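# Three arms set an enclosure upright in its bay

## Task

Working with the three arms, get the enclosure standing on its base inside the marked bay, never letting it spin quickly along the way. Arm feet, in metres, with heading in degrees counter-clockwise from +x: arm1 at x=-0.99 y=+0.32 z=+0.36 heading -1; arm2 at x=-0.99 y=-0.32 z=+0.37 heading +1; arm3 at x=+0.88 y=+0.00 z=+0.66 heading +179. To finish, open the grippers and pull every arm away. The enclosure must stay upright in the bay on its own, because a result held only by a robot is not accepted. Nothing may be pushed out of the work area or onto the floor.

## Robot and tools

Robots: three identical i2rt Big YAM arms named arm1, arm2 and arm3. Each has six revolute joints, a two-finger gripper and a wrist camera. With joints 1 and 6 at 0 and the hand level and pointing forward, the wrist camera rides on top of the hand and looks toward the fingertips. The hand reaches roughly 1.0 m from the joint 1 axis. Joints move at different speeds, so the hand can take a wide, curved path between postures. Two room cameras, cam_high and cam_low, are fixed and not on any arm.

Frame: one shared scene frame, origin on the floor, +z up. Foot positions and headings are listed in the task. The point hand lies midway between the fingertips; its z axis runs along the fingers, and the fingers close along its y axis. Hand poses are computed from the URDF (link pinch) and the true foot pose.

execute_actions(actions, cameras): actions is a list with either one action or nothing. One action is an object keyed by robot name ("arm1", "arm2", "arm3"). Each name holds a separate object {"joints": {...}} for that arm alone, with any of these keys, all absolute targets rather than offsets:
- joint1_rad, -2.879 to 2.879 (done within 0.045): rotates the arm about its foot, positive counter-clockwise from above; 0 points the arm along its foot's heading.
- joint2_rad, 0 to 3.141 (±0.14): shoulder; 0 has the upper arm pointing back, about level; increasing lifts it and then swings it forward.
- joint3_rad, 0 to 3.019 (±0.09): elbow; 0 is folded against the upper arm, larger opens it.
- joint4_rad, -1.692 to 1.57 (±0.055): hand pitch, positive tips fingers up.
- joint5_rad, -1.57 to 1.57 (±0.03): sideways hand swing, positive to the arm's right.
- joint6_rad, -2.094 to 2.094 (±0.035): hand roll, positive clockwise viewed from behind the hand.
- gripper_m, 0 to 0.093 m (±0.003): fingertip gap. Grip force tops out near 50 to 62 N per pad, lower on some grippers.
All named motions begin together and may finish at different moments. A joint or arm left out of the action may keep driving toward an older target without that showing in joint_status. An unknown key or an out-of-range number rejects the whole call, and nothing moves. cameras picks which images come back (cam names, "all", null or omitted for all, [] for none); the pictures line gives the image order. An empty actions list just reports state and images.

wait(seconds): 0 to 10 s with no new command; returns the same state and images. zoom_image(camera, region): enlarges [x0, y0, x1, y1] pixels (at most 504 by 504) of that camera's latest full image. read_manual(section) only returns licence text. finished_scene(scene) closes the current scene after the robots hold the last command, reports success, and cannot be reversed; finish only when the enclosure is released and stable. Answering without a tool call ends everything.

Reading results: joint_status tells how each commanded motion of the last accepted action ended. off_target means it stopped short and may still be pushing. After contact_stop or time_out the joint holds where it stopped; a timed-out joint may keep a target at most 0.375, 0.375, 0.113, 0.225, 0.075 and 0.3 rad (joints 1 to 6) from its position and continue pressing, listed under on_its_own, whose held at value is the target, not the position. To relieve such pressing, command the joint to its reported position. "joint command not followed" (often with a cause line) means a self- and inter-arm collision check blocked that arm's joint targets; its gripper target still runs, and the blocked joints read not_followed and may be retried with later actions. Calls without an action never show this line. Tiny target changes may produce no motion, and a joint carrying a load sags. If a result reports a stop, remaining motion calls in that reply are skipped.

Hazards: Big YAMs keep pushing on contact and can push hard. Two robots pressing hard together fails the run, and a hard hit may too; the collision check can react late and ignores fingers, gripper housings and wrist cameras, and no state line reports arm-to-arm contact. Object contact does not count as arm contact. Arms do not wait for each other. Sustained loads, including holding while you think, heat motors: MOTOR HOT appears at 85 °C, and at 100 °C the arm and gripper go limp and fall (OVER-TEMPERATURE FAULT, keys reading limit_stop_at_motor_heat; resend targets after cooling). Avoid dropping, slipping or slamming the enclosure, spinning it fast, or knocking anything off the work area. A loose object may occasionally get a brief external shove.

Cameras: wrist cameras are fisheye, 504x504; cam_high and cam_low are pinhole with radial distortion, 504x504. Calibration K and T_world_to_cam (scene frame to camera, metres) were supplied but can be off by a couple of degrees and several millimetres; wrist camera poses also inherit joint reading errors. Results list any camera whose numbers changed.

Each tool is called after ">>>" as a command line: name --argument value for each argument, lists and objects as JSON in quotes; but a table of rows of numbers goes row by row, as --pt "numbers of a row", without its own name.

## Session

>>> execute_actions --actions '[]'

Scene clock: 0.00 s.
arm1.joint_positions: joint1_rad=+0.048 joint2_rad=+0.565 joint3_rad=+1.331 joint4_rad=-1.380 joint5_rad=-0.017 joint6_rad=-0.255 gripper_m=+0.094
arm1.joint_status: not commanded
arm1.hand: x=-0.7747 y=+0.3315 z=+0.8697 quat_wxyz=(-0.458, +0.133, -0.878, +0.044) (m; scene frame)
arm2.joint_positions: joint1_rad=-0.369 joint2_rad=+0.516 joint3_rad=+1.427 joint4_rad=-1.459 joint5_rad=+0.143 joint6_rad=-0.004 gripper_m=+0.095
arm2.joint_status: not commanded
arm2.hand: x=-0.8370 y=-0.4016 z=+0.9244 quat_wxyz=(-0.467, -0.184, -0.852, +0.148) (m; scene frame)
arm3.joint_positions: joint1_rad=+0.047 joint2_rad=+0.533 joint3_rad=+1.456 joint4_rad=-1.379 joint5_rad=+0.226 joint6_rad=+0.266 gripper_m=+0.094
arm3.joint_status: not commanded
arm3.hand: x=+0.7010 y=+0.0394 z=+1.2414 quat_wxyz=(-0.015, +0.829, -0.163, -0.534) (m; scene frame)
pictures: arm1_cam_wrist, arm2_cam_wrist, arm3_cam_wrist, cam_high, cam_low
camera_calibration (this result's frames):
arm1_cam_wrist: T_world_to_cam=[[0.200269, -0.957164, 0.209115, 0.291355], [-0.922302, -0.256191, -0.289354, -0.373605], [0.330532, -0.134918, -0.934101, 1.23566], [0, 0, 0, 1]] pos_world=[-0.811353, 0.349874, 0.985205]
arm2_cam_wrist: T_world_to_cam=[[-0.456212, -0.886482, 0.0775904, -0.808381], [-0.832776, 0.394586, -0.388313, -0.175355], [0.313616, -0.241768, -0.918255, 1.13416], [0, 0, 0, 1]] pos_world=[-0.870515, -0.373218, 1.03608]
arm3_cam_wrist: T_world_to_cam=[[0.296951, 0.945269, -0.13523, -0.0785005], [0.821546, -0.325091, -0.468378, 0.020628], [-0.486705, 0.0279879, -0.873118, 1.54443], [0, 0, 0, 1]] pos_world=[0.758044, 0.0376849, 1.34751]
Images, in order (width x height): arm1_cam_wrist 504x504, arm2_cam_wrist 504x504, arm3_cam_wrist 504x504, cam_high 504x504, cam_low 504x504.

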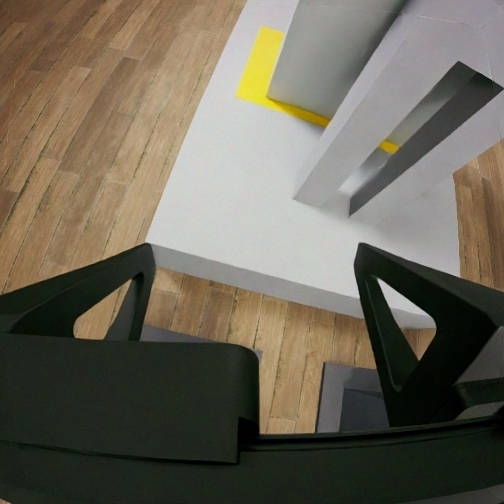

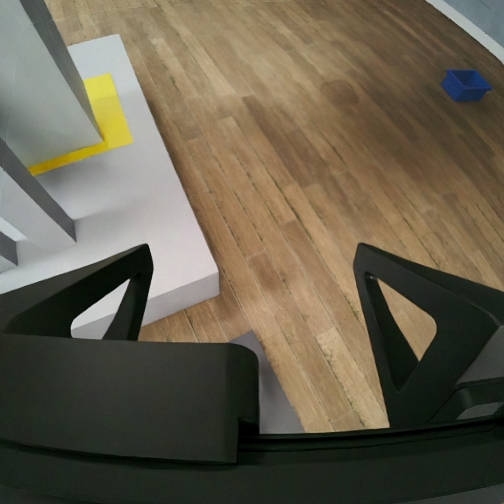

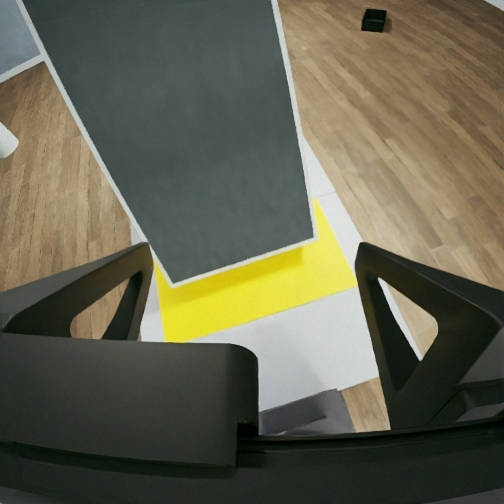

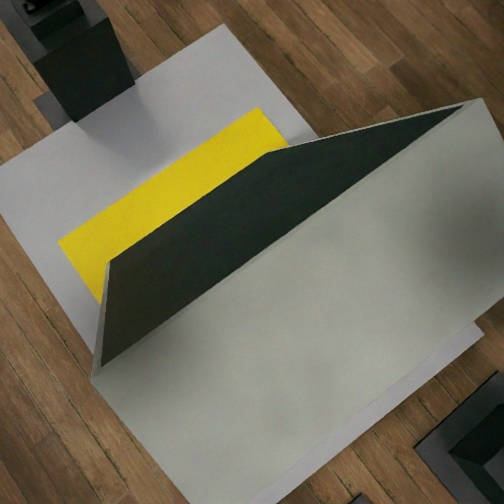

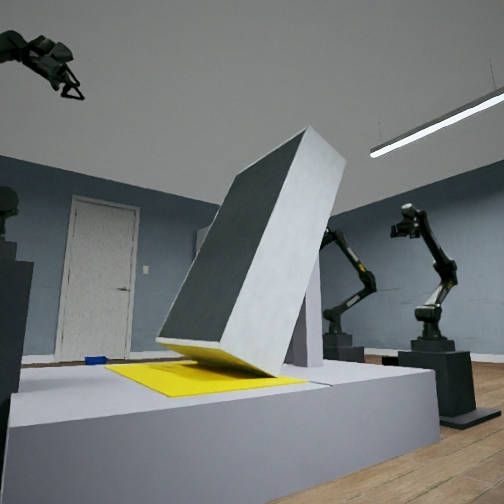

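>>> execute_actions --actions '[{"arm1":{"joints":{"joint1_rad":-0.07,"joint2_rad":1.15,"joint3_rad":1.0,"joint4_rad":0.15,"joint5_rad":0,"joint6_rad":0,"gripper_m":0}},"arm2":{"joints":{"joint1_rad":0.07,"joint2_rad":1.15,"joint3_rad":1.0,"joint4_rad":0.15,"joint5_rad":0,"joint6_rad":0,"gripper_m":0}},"arm3":{"joints":{"joint1_rad":0,"joint2_rad":1.55,"joint3_rad":1.0,"joint4_rad":0.55,"joint5_rad":0,"joint6_rad":0,"gripper_m":0}}}]' --cameras '[]'

>>> execute_actions --actions '[{"arm1":{"joints":{"joint2_rad":1.50,"joint3_rad":1.45,"joint4_rad":0.05}},"arm2":{"joints":{"joint2_rad":1.50,"joint3_rad":1.45,"joint4_rad":0.05}},"arm3":{"joints":{"joint2_rad":1.853,"joint3_rad":1.504,"joint4_rad":0.35}}}]' --cameras '["cam_low"]'

>>> execute_actions --actions '[{"arm1":{"joints":{"joint2_rad":1.72,"joint3_rad":1.74,"joint4_rad":-0.03}},"arm2":{"joints":{"joint2_rad":1.72,"joint3_rad":1.74,"joint4_rad":-0.03}}}]' --cameras '["cam_low"]'

Scene clock: 6.87 s.
arm1.joint_positions: joint1_rad=-0.060 joint2_rad=+1.166 joint3_rad=+0.972 joint4_rad=+0.122 joint5_rad=-0.002 joint6_rad=-0.013 gripper_m=+0.000
arm1.joint_status: all done
arm1.hand: x=-0.4354 y=+0.2810 z=+0.7693 quat_wxyz=(-0.680, -0.020, -0.732, +0.029) (m; scene frame)
arm2.joint_positions: joint1_rad=+0.064 joint2_rad=+1.153 joint3_rad=+0.985 joint4_rad=+0.127 joint5_rad=+0.002 joint6_rad=-0.004 gripper_m=+0.001
arm2.joint_status: all done
arm2.hand: x=-0.4362 y=-0.2750 z=+0.8016 quat_wxyz=(-0.690, +0.031, -0.723, -0.027) (m; scene frame)
arm3.joint_positions: joint1_rad=+0.008 joint2_rad=+1.545 joint3_rad=+0.990 joint4_rad=+0.531 joint5_rad=+0.004 joint6_rad=+0.016 gripper_m=+0.001
arm3.joint_status: all done
arm3.hand: x=+0.2285 y=+0.0139 z=+0.9656 quat_wxyz=(+0.001, +0.715, -0.015, -0.699) (m; scene frame)
pictures: none
No camera images: the call's "cameras" was empty. Leave "cameras" out to get every camera's image.

Scene clock: 8.33 s.
arm1.joint_positions: joint1_rad=-0.060 joint2_rad=+1.513 joint3_rad=+1.385 joint4_rad=+0.064 joint5_rad=-0.002 joint6_rad=-0.013 gripper_m=+0.000
arm1.joint_status: all done
arm1.hand: x=-0.2989 y=+0.2712 z=+0.8035 quat_wxyz=(-0.683, -0.020, -0.729, +0.029) (m; scene frame)
arm2.joint_positions: joint1_rad=+0.064 joint2_rad=+1.503 joint3_rad=+1.392 joint4_rad=+0.063 joint5_rad=+0.002 joint6_rad=-0.004 gripper_m=+0.001
arm2.joint_status: all done
arm2.hand: x=-0.2999 y=-0.2637 z=+0.8298 quat_wxyz=(-0.688, +0.031, -0.725, -0.027) (m; scene frame)
arm3.joint_positions: joint1_rad=+0.008 joint2_rad=+1.850 joint3_rad=+1.447 joint4_rad=+0.350 joint5_rad=+0.004 joint6_rad=+0.016 gripper_m=+0.001
arm3.joint_status: all done
arm3.hand: x=+0.0906 y=+0.0162 z=+0.9750 quat_wxyz=(+0.001, +0.725, -0.016, -0.688) (m; scene frame)
pictures: cam_low
Images, in order (width x height): cam_low 504x504.

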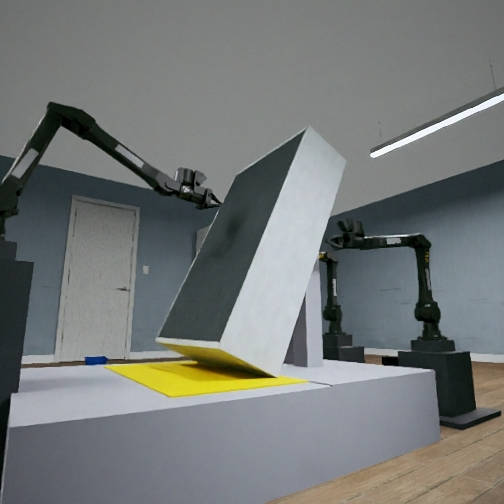

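Scene clock: 10.53 s.
arm1.joint_positions: joint1_rad=-0.060 joint2_rad=+1.727 joint3_rad=+1.669 joint4_rad=-0.017 joint5_rad=-0.002 joint6_rad=-0.013 gripper_m=+0.000
arm1.joint_status: all done
arm1.hand: x=-0.2166 y=+0.2652 z=+0.8083 quat_wxyz=(-0.679, -0.020, -0.733, +0.029) (m; scene frame)
arm2.joint_positions: joint1_rad=+0.065 joint2_rad=+1.657 joint3_rad=+1.633 joint4_rad=-0.063 joint5_rad=+0.005 joint6_rad=-0.004 gripper_m=+0.001
arm2.joint_status: joint3_rad time_out (moved +0.240 of +0.348); the others done
arm2.on_its_own: joint3_rad reads +1.633 and still pushes toward +1.740 since a time_out
arm2.hand: x=-0.2404 y=-0.2587 z=+0.8419 quat_wxyz=(-0.673, +0.031, -0.738, -0.025) (m; scene frame)
arm3.joint_positions: joint1_rad=+0.008 joint2_rad=+1.850 joint3_rad=+1.447 joint4_rad=+0.350 joint5_rad=+0.004 joint6_rad=+0.016 gripper_m=+0.001
arm3.joint_status: not commanded
arm3.hand: x=+0.0906 y=+0.0162 z=+0.9750 quat_wxyz=(+0.001, +0.725, -0.016, -0.688) (m; scene frame)
pictures: cam_low
Images, in order (width x height): cam_low 504x504.

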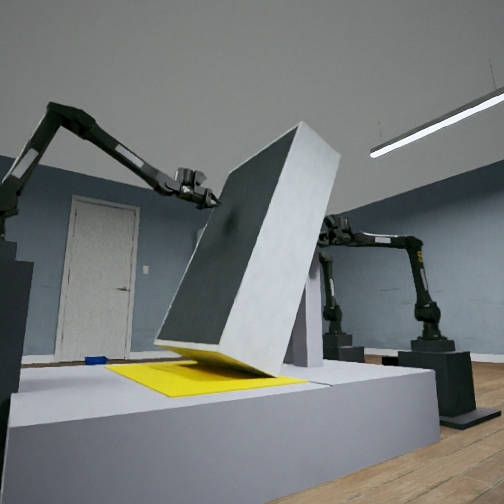

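>>> execute_actions --actions '[{"arm1":{"joints":{"joint2_rad":1.84,"joint3_rad":1.95,"joint4_rad":-0.07}},"arm2":{"joints":{"joint2_rad":1.82,"joint3_rad":1.87,"joint4_rad":-0.07}}}]' --cameras '["cam_low"]'

Scene clock: 13.37 s.
arm1.joint_positions: joint1_rad=-0.060 joint2_rad=+1.843 joint3_rad=+1.877 joint4_rad=-0.068 joint5_rad=-0.002 joint6_rad=-0.013 gripper_m=+0.000
arm1.joint_status: all done
arm1.hand: x=-0.1746 y=+0.2623 z=+0.8370 quat_wxyz=(-0.694, -0.019, -0.719, +0.030) (m; scene frame)
arm2.joint_positions: joint1_rad=+0.063 joint2_rad=+1.805 joint3_rad=+1.810 joint4_rad=-0.091 joint5_rad=+0.003 joint6_rad=-0.004 gripper_m=+0.001
arm2.joint_status: all done
arm2.hand: x=-0.1867 y=-0.2551 z=+0.8347 quat_wxyz=(-0.674, +0.031, -0.737, -0.025) (m; scene frame)
arm3.joint_positions: joint1_rad=+0.008 joint2_rad=+1.830 joint3_rad=+1.442 joint4_rad=+0.338 joint5_rad=+0.003 joint6_rad=+0.016 gripper_m=+0.000
arm3.joint_status: not commanded
arm3.hand: x=+0.0952 y=+0.0161 z=+0.9847 quat_wxyz=(+0.002, +0.724, -0.015, -0.690) (m; scene frame)
pictures: cam_low
Images, in order (width x height): cam_low 504x504.

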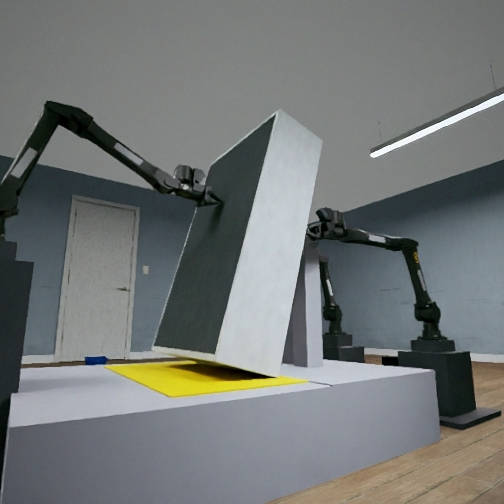

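In contact with arm3 now. Continue in small steps.

>>> execute_actions --actions '[{"arm1":{"joints":{"joint2_rad":1.93,"joint3_rad":2.06,"joint4_rad":-0.11}},"arm2":{"joints":{"joint2_rad":1.92,"joint3_rad":2.03,"joint4_rad":-0.11}},"arm3":{"joints":{"joint2_rad":1.78,"joint3_rad":1.40,"joint4_rad":0.38}}}]' --cameras '["cam_low"]'

>>> execute_actions --actions '[{"arm1":{"joints":{"joint2_rad":2.0,"joint3_rad":2.13}},"arm2":{"joints":{"joint2_rad":2.0,"joint3_rad":2.13}},"arm3":{"joints":{"joint2_rad":1.73,"joint3_rad":1.33,"joint4_rad":0.40}}}]' --cameras '["cam_low"]'

>>> execute_actions --actions '[{"arm3":{"joints":{"joint2_rad":1.69,"joint3_rad":1.27,"joint4_rad":0.42}}}]' --cameras '["cam_low"]'

Scene clock: 19.27 s.
arm1.joint_positions: joint1_rad=-0.060 joint2_rad=+1.924 joint3_rad=+1.988 joint4_rad=-0.095 joint5_rad=-0.002 joint6_rad=-0.013 gripper_m=+0.000
arm1.joint_status: all done
arm1.hand: x=-0.1475 y=+0.2604 z=+0.8340 quat_wxyz=(-0.695, -0.019, -0.718, +0.030) (m; scene frame)
arm2.joint_positions: joint1_rad=+0.063 joint2_rad=+1.890 joint3_rad=+1.964 joint4_rad=-0.097 joint5_rad=+0.003 joint6_rad=-0.004 gripper_m=+0.001
arm2.joint_status: all done
arm2.hand: x=-0.1575 y=-0.2527 z=+0.8618 quat_wxyz=(-0.697, +0.030, -0.716, -0.026) (m; scene frame)
arm3.joint_positions: joint1_rad=+0.008 joint2_rad=+1.759 joint3_rad=+1.380 joint4_rad=+0.364 joint5_rad=+0.003 joint6_rad=+0.016 gripper_m=+0.000
arm3.joint_status: all done
arm3.hand: x=+0.1188 y=+0.0158 z=+1.0065 quat_wxyz=(+0.002, +0.712, -0.015, -0.702) (m; scene frame)
pictures: cam_low
Images, in order (width x height): cam_low 504x504.

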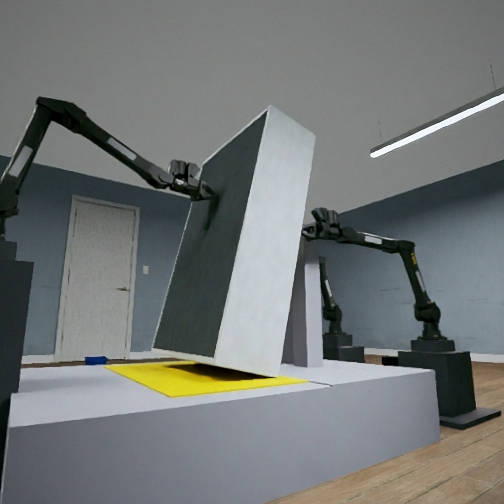

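Scene clock: 20.27 s.
arm1.joint_positions: joint1_rad=-0.060 joint2_rad=+1.995 joint3_rad=+2.062 joint4_rad=-0.095 joint5_rad=-0.002 joint6_rad=-0.013 gripper_m=+0.000
arm1.joint_status: all done
arm1.hand: x=-0.1246 y=+0.2587 z=+0.8208 quat_wxyz=(-0.696, -0.019, -0.717, +0.030) (m; scene frame)
arm2.joint_positions: joint1_rad=+0.063 joint2_rad=+1.976 joint3_rad=+2.065 joint4_rad=-0.097 joint5_rad=+0.003 joint6_rad=-0.004 gripper_m=+0.001
arm2.joint_status: all done
arm2.hand: x=-0.1296 y=-0.2504 z=+0.8539 quat_wxyz=(-0.702, +0.030, -0.711, -0.027) (m; scene frame)
arm3.joint_positions: joint1_rad=+0.008 joint2_rad=+1.702 joint3_rad=+1.292 joint4_rad=+0.383 joint5_rad=+0.002 joint6_rad=+0.016 gripper_m=+0.000
arm3.joint_status: all done
arm3.hand: x=+0.1441 y=+0.0152 z=+1.0009 quat_wxyz=(+0.002, +0.716, -0.015, -0.698) (m; scene frame)
pictures: cam_low
Images, in order (width x height): cam_low 504x504.

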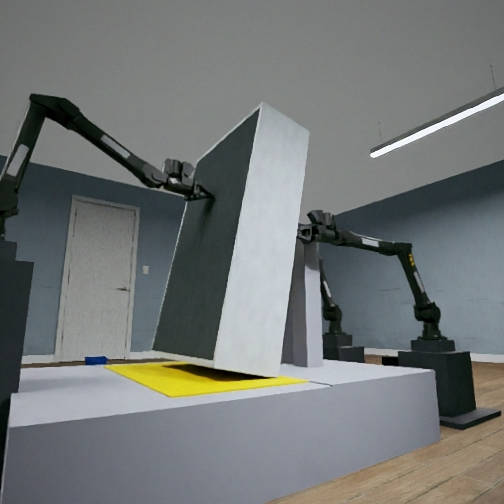

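Scene clock: 21.27 s.
arm1.joint_positions: joint1_rad=-0.060 joint2_rad=+1.995 joint3_rad=+2.062 joint4_rad=-0.095 joint5_rad=-0.002 joint6_rad=-0.013 gripper_m=+0.000
arm1.joint_status: not commanded
arm1.hand: x=-0.1246 y=+0.2587 z=+0.8208 quat_wxyz=(-0.696, -0.019, -0.717, +0.030) (m; scene frame)
arm2.joint_positions: joint1_rad=+0.063 joint2_rad=+1.976 joint3_rad=+2.065 joint4_rad=-0.097 joint5_rad=+0.003 joint6_rad=-0.004 gripper_m=+0.001
arm2.joint_status: not commanded
arm2.hand: x=-0.1296 y=-0.2504 z=+0.8539 quat_wxyz=(-0.702, +0.030, -0.711, -0.027) (m; scene frame)
arm3.joint_positions: joint1_rad=+0.008 joint2_rad=+1.652 joint3_rad=+1.222 joint4_rad=+0.394 joint5_rad=+0.000 joint6_rad=+0.016 gripper_m=+0.000
arm3.joint_status: all done
arm3.hand: x=+0.1658 y=+0.0144 z=+0.9965 quat_wxyz=(+0.003, +0.719, -0.014, -0.695) (m; scene frame)
pictures: cam_low
Images, in order (width x height): cam_low 504x504.

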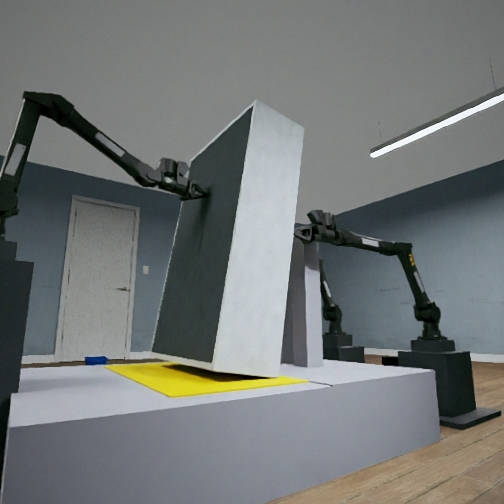

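>>> execute_actions --actions '[{"arm3":{"joints":{"joint2_rad":1.64,"joint3_rad":1.22,"joint4_rad":0.43}}}]' --cameras '[]'

>>> execute_actions --actions '[{"arm3":{"joints":{"joint2_rad":1.60,"joint3_rad":1.17,"joint4_rad":0.44}}}]' --cameras '[]'

>>> execute_actions --actions '[{"arm3":{"joints":{"joint2_rad":1.56,"joint3_rad":1.12,"joint4_rad":0.45}}}]' --cameras '[]'

>>> execute_actions --actions '[{"arm3":{"joints":{"joint2_rad":1.52,"joint3_rad":1.07,"joint4_rad":0.46}}}]' --cameras '["cam_low"]'

Scene clock: 25.80 s.
arm1.joint_positions: joint1_rad=-0.060 joint2_rad=+1.995 joint3_rad=+2.062 joint4_rad=-0.095 joint5_rad=-0.002 joint6_rad=-0.013 gripper_m=+0.000
arm1.joint_status: not commanded
arm1.hand: x=-0.1246 y=+0.2587 z=+0.8208 quat_wxyz=(-0.696, -0.019, -0.717, +0.030) (m; scene frame)
arm2.joint_positions: joint1_rad=+0.063 joint2_rad=+1.976 joint3_rad=+2.065 joint4_rad=-0.097 joint5_rad=+0.003 joint6_rad=-0.004 gripper_m=+0.001
arm2.joint_status: not commanded
arm2.hand: x=-0.1296 y=-0.2504 z=+0.8539 quat_wxyz=(-0.702, +0.030, -0.711, -0.027) (m; scene frame)
arm3.joint_positions: joint1_rad=+0.008 joint2_rad=+1.598 joint3_rad=+1.152 joint4_rad=+0.395 joint5_rad=-0.002 joint6_rad=+0.016 gripper_m=+0.000
arm3.joint_status: all done
arm3.hand: x=+0.1887 y=+0.0137 z=+0.9917 quat_wxyz=(+0.004, +0.725, -0.013, -0.689) (m; scene frame)
pictures: none
No camera images: the call's "cameras" was empty. Leave "cameras" out to get every camera's image.

Scene clock: 26.80 s.
arm1.joint_positions: joint1_rad=-0.060 joint2_rad=+1.995 joint3_rad=+2.062 joint4_rad=-0.095 joint5_rad=-0.002 joint6_rad=-0.013 gripper_m=+0.000
arm1.joint_status: not commanded
arm1.hand: x=-0.1246 y=+0.2587 z=+0.8208 quat_wxyz=(-0.696, -0.019, -0.717, +0.030) (m; scene frame)
arm2.joint_positions: joint1_rad=+0.063 joint2_rad=+1.976 joint3_rad=+2.065 joint4_rad=-0.097 joint5_rad=+0.003 joint6_rad=-0.004 gripper_m=+0.001
arm2.joint_status: not commanded
arm2.hand: x=-0.1296 y=-0.2504 z=+0.8539 quat_wxyz=(-0.702, +0.030, -0.711, -0.027) (m; scene frame)
arm3.joint_positions: joint1_rad=+0.008 joint2_rad=+1.551 joint3_rad=+1.089 joint4_rad=+0.395 joint5_rad=-0.003 joint6_rad=+0.016 gripper_m=+0.000
arm3.joint_status: all done
arm3.hand: x=+0.2096 y=+0.0129 z=+0.9860 quat_wxyz=(+0.004, +0.730, -0.013, -0.683) (m; scene frame)
pictures: none
No camera images: the call's "cameras" was empty. Leave "cameras" out to get every camera's image.

Scene clock: 27.80 s.
arm1.joint_positions: joint1_rad=-0.060 joint2_rad=+1.995 joint3_rad=+2.062 joint4_rad=-0.095 joint5_rad=-0.002 joint6_rad=-0.013 gripper_m=+0.000
arm1.joint_status: not commanded
arm1.hand: x=-0.1246 y=+0.2587 z=+0.8208 quat_wxyz=(-0.696, -0.019, -0.717, +0.030) (m; scene frame)
arm2.joint_positions: joint1_rad=+0.063 joint2_rad=+1.976 joint3_rad=+2.065 joint4_rad=-0.097 joint5_rad=+0.003 joint6_rad=-0.004 gripper_m=+0.001
arm2.joint_status: not commanded
arm2.hand: x=-0.1296 y=-0.2504 z=+0.8539 quat_wxyz=(-0.702, +0.030, -0.711, -0.027) (m; scene frame)
arm3.joint_positions: joint1_rad=+0.008 joint2_rad=+1.502 joint3_rad=+1.023 joint4_rad=+0.397 joint5_rad=-0.004 joint6_rad=+0.016 gripper_m=+0.000
arm3.joint_status: joint3_rad off_target (ended at +1.024, target +1.120); the others done
arm3.hand: x=+0.2313 y=+0.0122 z=+0.9794 quat_wxyz=(+0.004, +0.735, -0.013, -0.678) (m; scene frame)
pictures: none
No camera images: the call's "cameras" was empty. Leave "cameras" out to get every camera's image.

Scene clock: 29.47 s.
arm1.joint_positions: joint1_rad=-0.060 joint2_rad=+1.995 joint3_rad=+2.062 joint4_rad=-0.095 joint5_rad=-0.002 joint6_rad=-0.013 gripper_m=+0.000
arm1.joint_status: not commanded
arm1.hand: x=-0.1246 y=+0.2587 z=+0.8208 quat_wxyz=(-0.696, -0.019, -0.717, +0.030) (m; scene frame)
arm2.joint_positions: joint1_rad=+0.063 joint2_rad=+1.976 joint3_rad=+2.065 joint4_rad=-0.097 joint5_rad=+0.003 joint6_rad=-0.004 gripper_m=+0.001
arm2.joint_status: not commanded
arm2.hand: x=-0.1296 y=-0.2504 z=+0.8539 quat_wxyz=(-0.702, +0.030, -0.711, -0.027) (m; scene frame)
arm3.joint_positions: joint1_rad=+0.009 joint2_rad=+1.451 joint3_rad=+0.957 joint4_rad=+0.399 joint5_rad=-0.004 joint6_rad=+0.015 gripper_m=+0.000
arm3.joint_status: joint3_rad time_out (moved -0.067 of +0.047); joint4_rad time_out (moved +0.002 of +0.063); the others done
arm3.on_its_own: joint3_rad reads +0.957 and still pushes toward +1.069 since a time_out; joint4_rad reads +0.399 and still pushes toward +0.460 since a time_out
arm3.hand: x=+0.2539 y=+0.0112 z=+0.9723 quat_wxyz=(+0.005, +0.739, -0.012, -0.673) (m; scene frame)
pictures: cam_low
Images, in order (width x height): cam_low 504x504.

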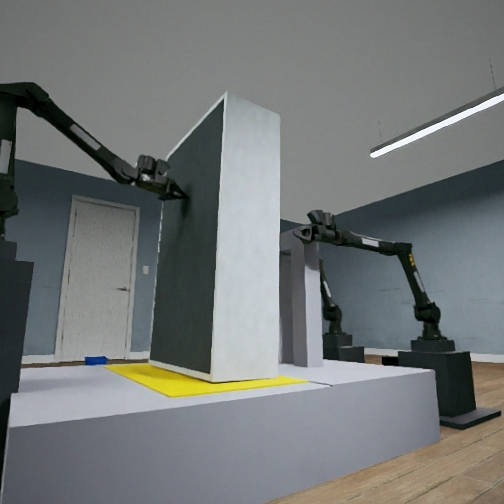

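>>> execute_actions --actions '[{"arm3":{"joints":{"joint2_rad":1.47,"joint3_rad":1.01,"joint4_rad":0.41}}}]' --cameras '["cam_low"]'

>>> execute_actions --actions '[{"arm3":{"joints":{"joint2_rad":1.42,"joint3_rad":0.94,"joint4_rad":0.41}}}]' --cameras '["cam_low"]'

>>> execute_actions --actions '[{"arm3":{"joints":{"joint2_rad":1.36,"joint3_rad":0.86,"joint4_rad":0.42}}}]' --cameras '["cam_low"]'

Scene clock: 33.23 s.
arm1.joint_positions: joint1_rad=-0.060 joint2_rad=+1.995 joint3_rad=+2.062 joint4_rad=-0.095 joint5_rad=-0.002 joint6_rad=-0.013 gripper_m=+0.000
arm1.joint_status: not commanded
arm1.hand: x=-0.1246 y=+0.2587 z=+0.8208 quat_wxyz=(-0.696, -0.019, -0.717, +0.030) (m; scene frame)
arm2.joint_positions: joint1_rad=+0.063 joint2_rad=+1.976 joint3_rad=+2.065 joint4_rad=-0.097 joint5_rad=+0.003 joint6_rad=-0.004 gripper_m=+0.001
arm2.joint_status: not commanded
arm2.hand: x=-0.1296 y=-0.2504 z=+0.8539 quat_wxyz=(-0.702, +0.030, -0.711, -0.027) (m; scene frame)
arm3.joint_positions: joint1_rad=+0.010 joint2_rad=+1.399 joint3_rad=+0.901 joint4_rad=+0.370 joint5_rad=-0.005 joint6_rad=+0.015 gripper_m=+0.000
arm3.joint_status: joint3_rad off_target (ended at +0.901, target +1.010); the others done
arm3.on_its_own: joint3_rad reads +0.901 and still pushes toward +1.010 since a time_out
arm3.hand: x=+0.2755 y=+0.0104 z=+0.9637 quat_wxyz=(+0.005, +0.750, -0.012, -0.661) (m; scene frame)
pictures: cam_low
Images, in order (width x height): cam_low 504x504.

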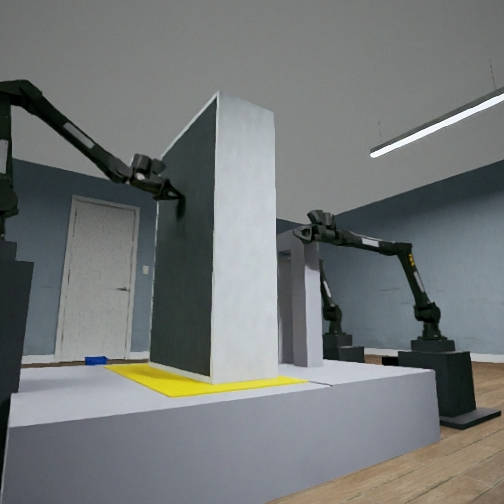

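Scene clock: 33.83 s.
arm1.joint_positions: joint1_rad=-0.060 joint2_rad=+1.995 joint3_rad=+2.062 joint4_rad=-0.095 joint5_rad=-0.002 joint6_rad=-0.013 gripper_m=+0.000
arm1.joint_status: not commanded
arm1.hand: x=-0.1246 y=+0.2587 z=+0.8208 quat_wxyz=(-0.696, -0.019, -0.717, +0.030) (m; scene frame)
arm2.joint_positions: joint1_rad=+0.063 joint2_rad=+1.976 joint3_rad=+2.065 joint4_rad=-0.097 joint5_rad=+0.003 joint6_rad=-0.004 gripper_m=+0.001
arm2.joint_status: not commanded
arm2.hand: x=-0.1296 y=-0.2504 z=+0.8539 quat_wxyz=(-0.702, +0.030, -0.711, -0.027) (m; scene frame)
arm3.joint_positions: joint1_rad=+0.010 joint2_rad=+1.397 joint3_rad=+0.898 joint4_rad=+0.370 joint5_rad=-0.005 joint6_rad=+0.015 gripper_m=+0.000
arm3.joint_status: all done
arm3.hand: x=+0.2764 y=+0.0104 z=+0.9630 quat_wxyz=(+0.005, +0.751, -0.012, -0.660) (m; scene frame)
pictures: cam_low
Images, in order (width x height): cam_low 504x504.

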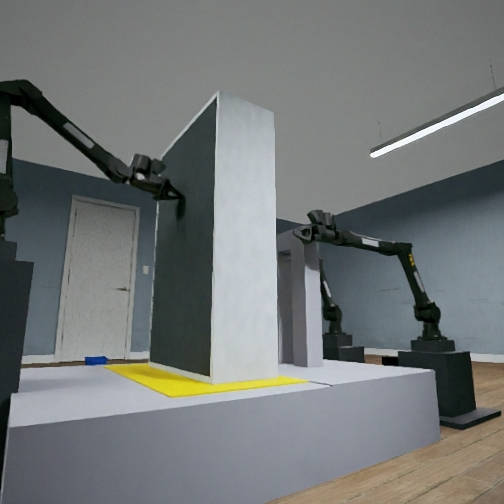

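Scene clock: 34.60 s.
arm1.joint_positions: joint1_rad=-0.060 joint2_rad=+1.995 joint3_rad=+2.062 joint4_rad=-0.095 joint5_rad=-0.002 joint6_rad=-0.013 gripper_m=+0.000
arm1.joint_status: not commanded
arm1.hand: x=-0.1246 y=+0.2587 z=+0.8208 quat_wxyz=(-0.696, -0.019, -0.717, +0.030) (m; scene frame)
arm2.joint_positions: joint1_rad=+0.063 joint2_rad=+1.976 joint3_rad=+2.065 joint4_rad=-0.097 joint5_rad=+0.003 joint6_rad=-0.004 gripper_m=+0.001
arm2.joint_status: not commanded
arm2.hand: x=-0.1296 y=-0.2504 z=+0.8539 quat_wxyz=(-0.702, +0.030, -0.711, -0.027) (m; scene frame)
arm3.joint_positions: joint1_rad=+0.010 joint2_rad=+1.368 joint3_rad=+0.874 joint4_rad=+0.403 joint5_rad=-0.004 joint6_rad=+0.015 gripper_m=+0.000
arm3.joint_status: all done
arm3.hand: x=+0.2857 y=+0.0106 z=+0.9737 quat_wxyz=(+0.005, +0.738, -0.012, -0.674) (m; scene frame)
pictures: cam_low
Images, in order (width x height): cam_low 504x504.

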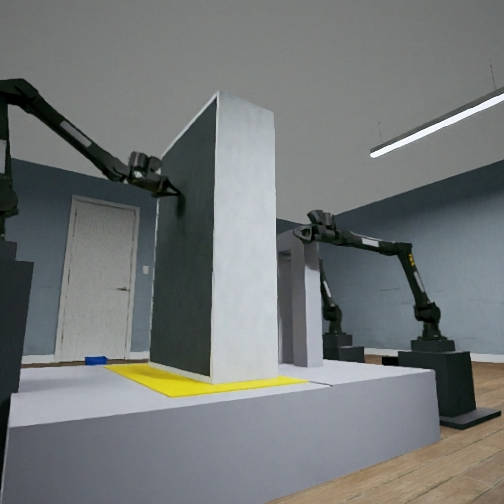

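>>> execute_actions --actions '[{"arm1":{"joints":{"joint2_rad":1.0,"joint3_rad":1.0}},"arm2":{"joints":{"joint2_rad":1.0,"joint3_rad":1.0}},"arm3":{"joints":{"joint2_rad":0.8,"joint3_rad":0.6}}}]' --cameras '["cam_low","cam_high"]'

Scene clock: 40.33 s.
arm1.joint_positions: joint1_rad=-0.060 joint2_rad=+1.006 joint3_rad=+0.988 joint4_rad=-0.100 joint5_rad=-0.002 joint6_rad=-0.013 gripper_m=+0.000
arm1.joint_status: all done
arm1.hand: x=-0.4878 y=+0.2849 z=+0.8065 quat_wxyz=(-0.663, -0.020, -0.748, +0.028) (m; scene frame)
arm2.joint_positions: joint1_rad=+0.063 joint2_rad=+1.004 joint3_rad=+1.004 joint4_rad=-0.101 joint5_rad=+0.003 joint6_rad=-0.004 gripper_m=+0.001
arm2.joint_status: all done
arm2.hand: x=-0.4863 y=-0.2798 z=+0.8337 quat_wxyz=(-0.668, +0.031, -0.743, -0.025) (m; scene frame)
arm3.joint_positions: joint1_rad=+0.010 joint2_rad=+0.794 joint3_rad=+0.609 joint4_rad=+0.412 joint5_rad=-0.004 joint6_rad=+0.015 gripper_m=+0.000
arm3.joint_status: all done
arm3.hand: x=+0.4590 y=+0.0091 z=+1.0952 quat_wxyz=(+0.004, +0.622, -0.011, -0.783) (m; scene frame)
pictures: cam_high, cam_low
Images, in order (width x height): cam_high 504x504, cam_low 504x504.

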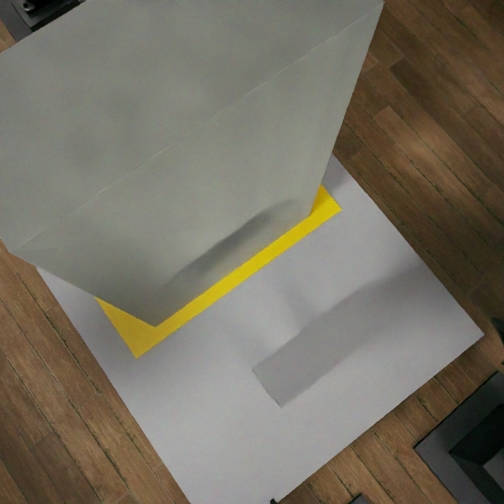

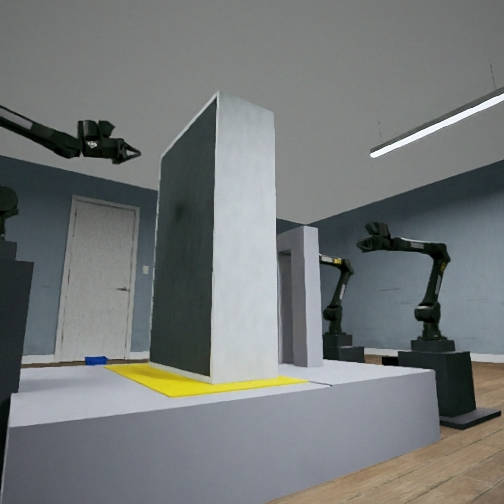

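>>> finished_scene --scene 2

The scene is finished: the task was done.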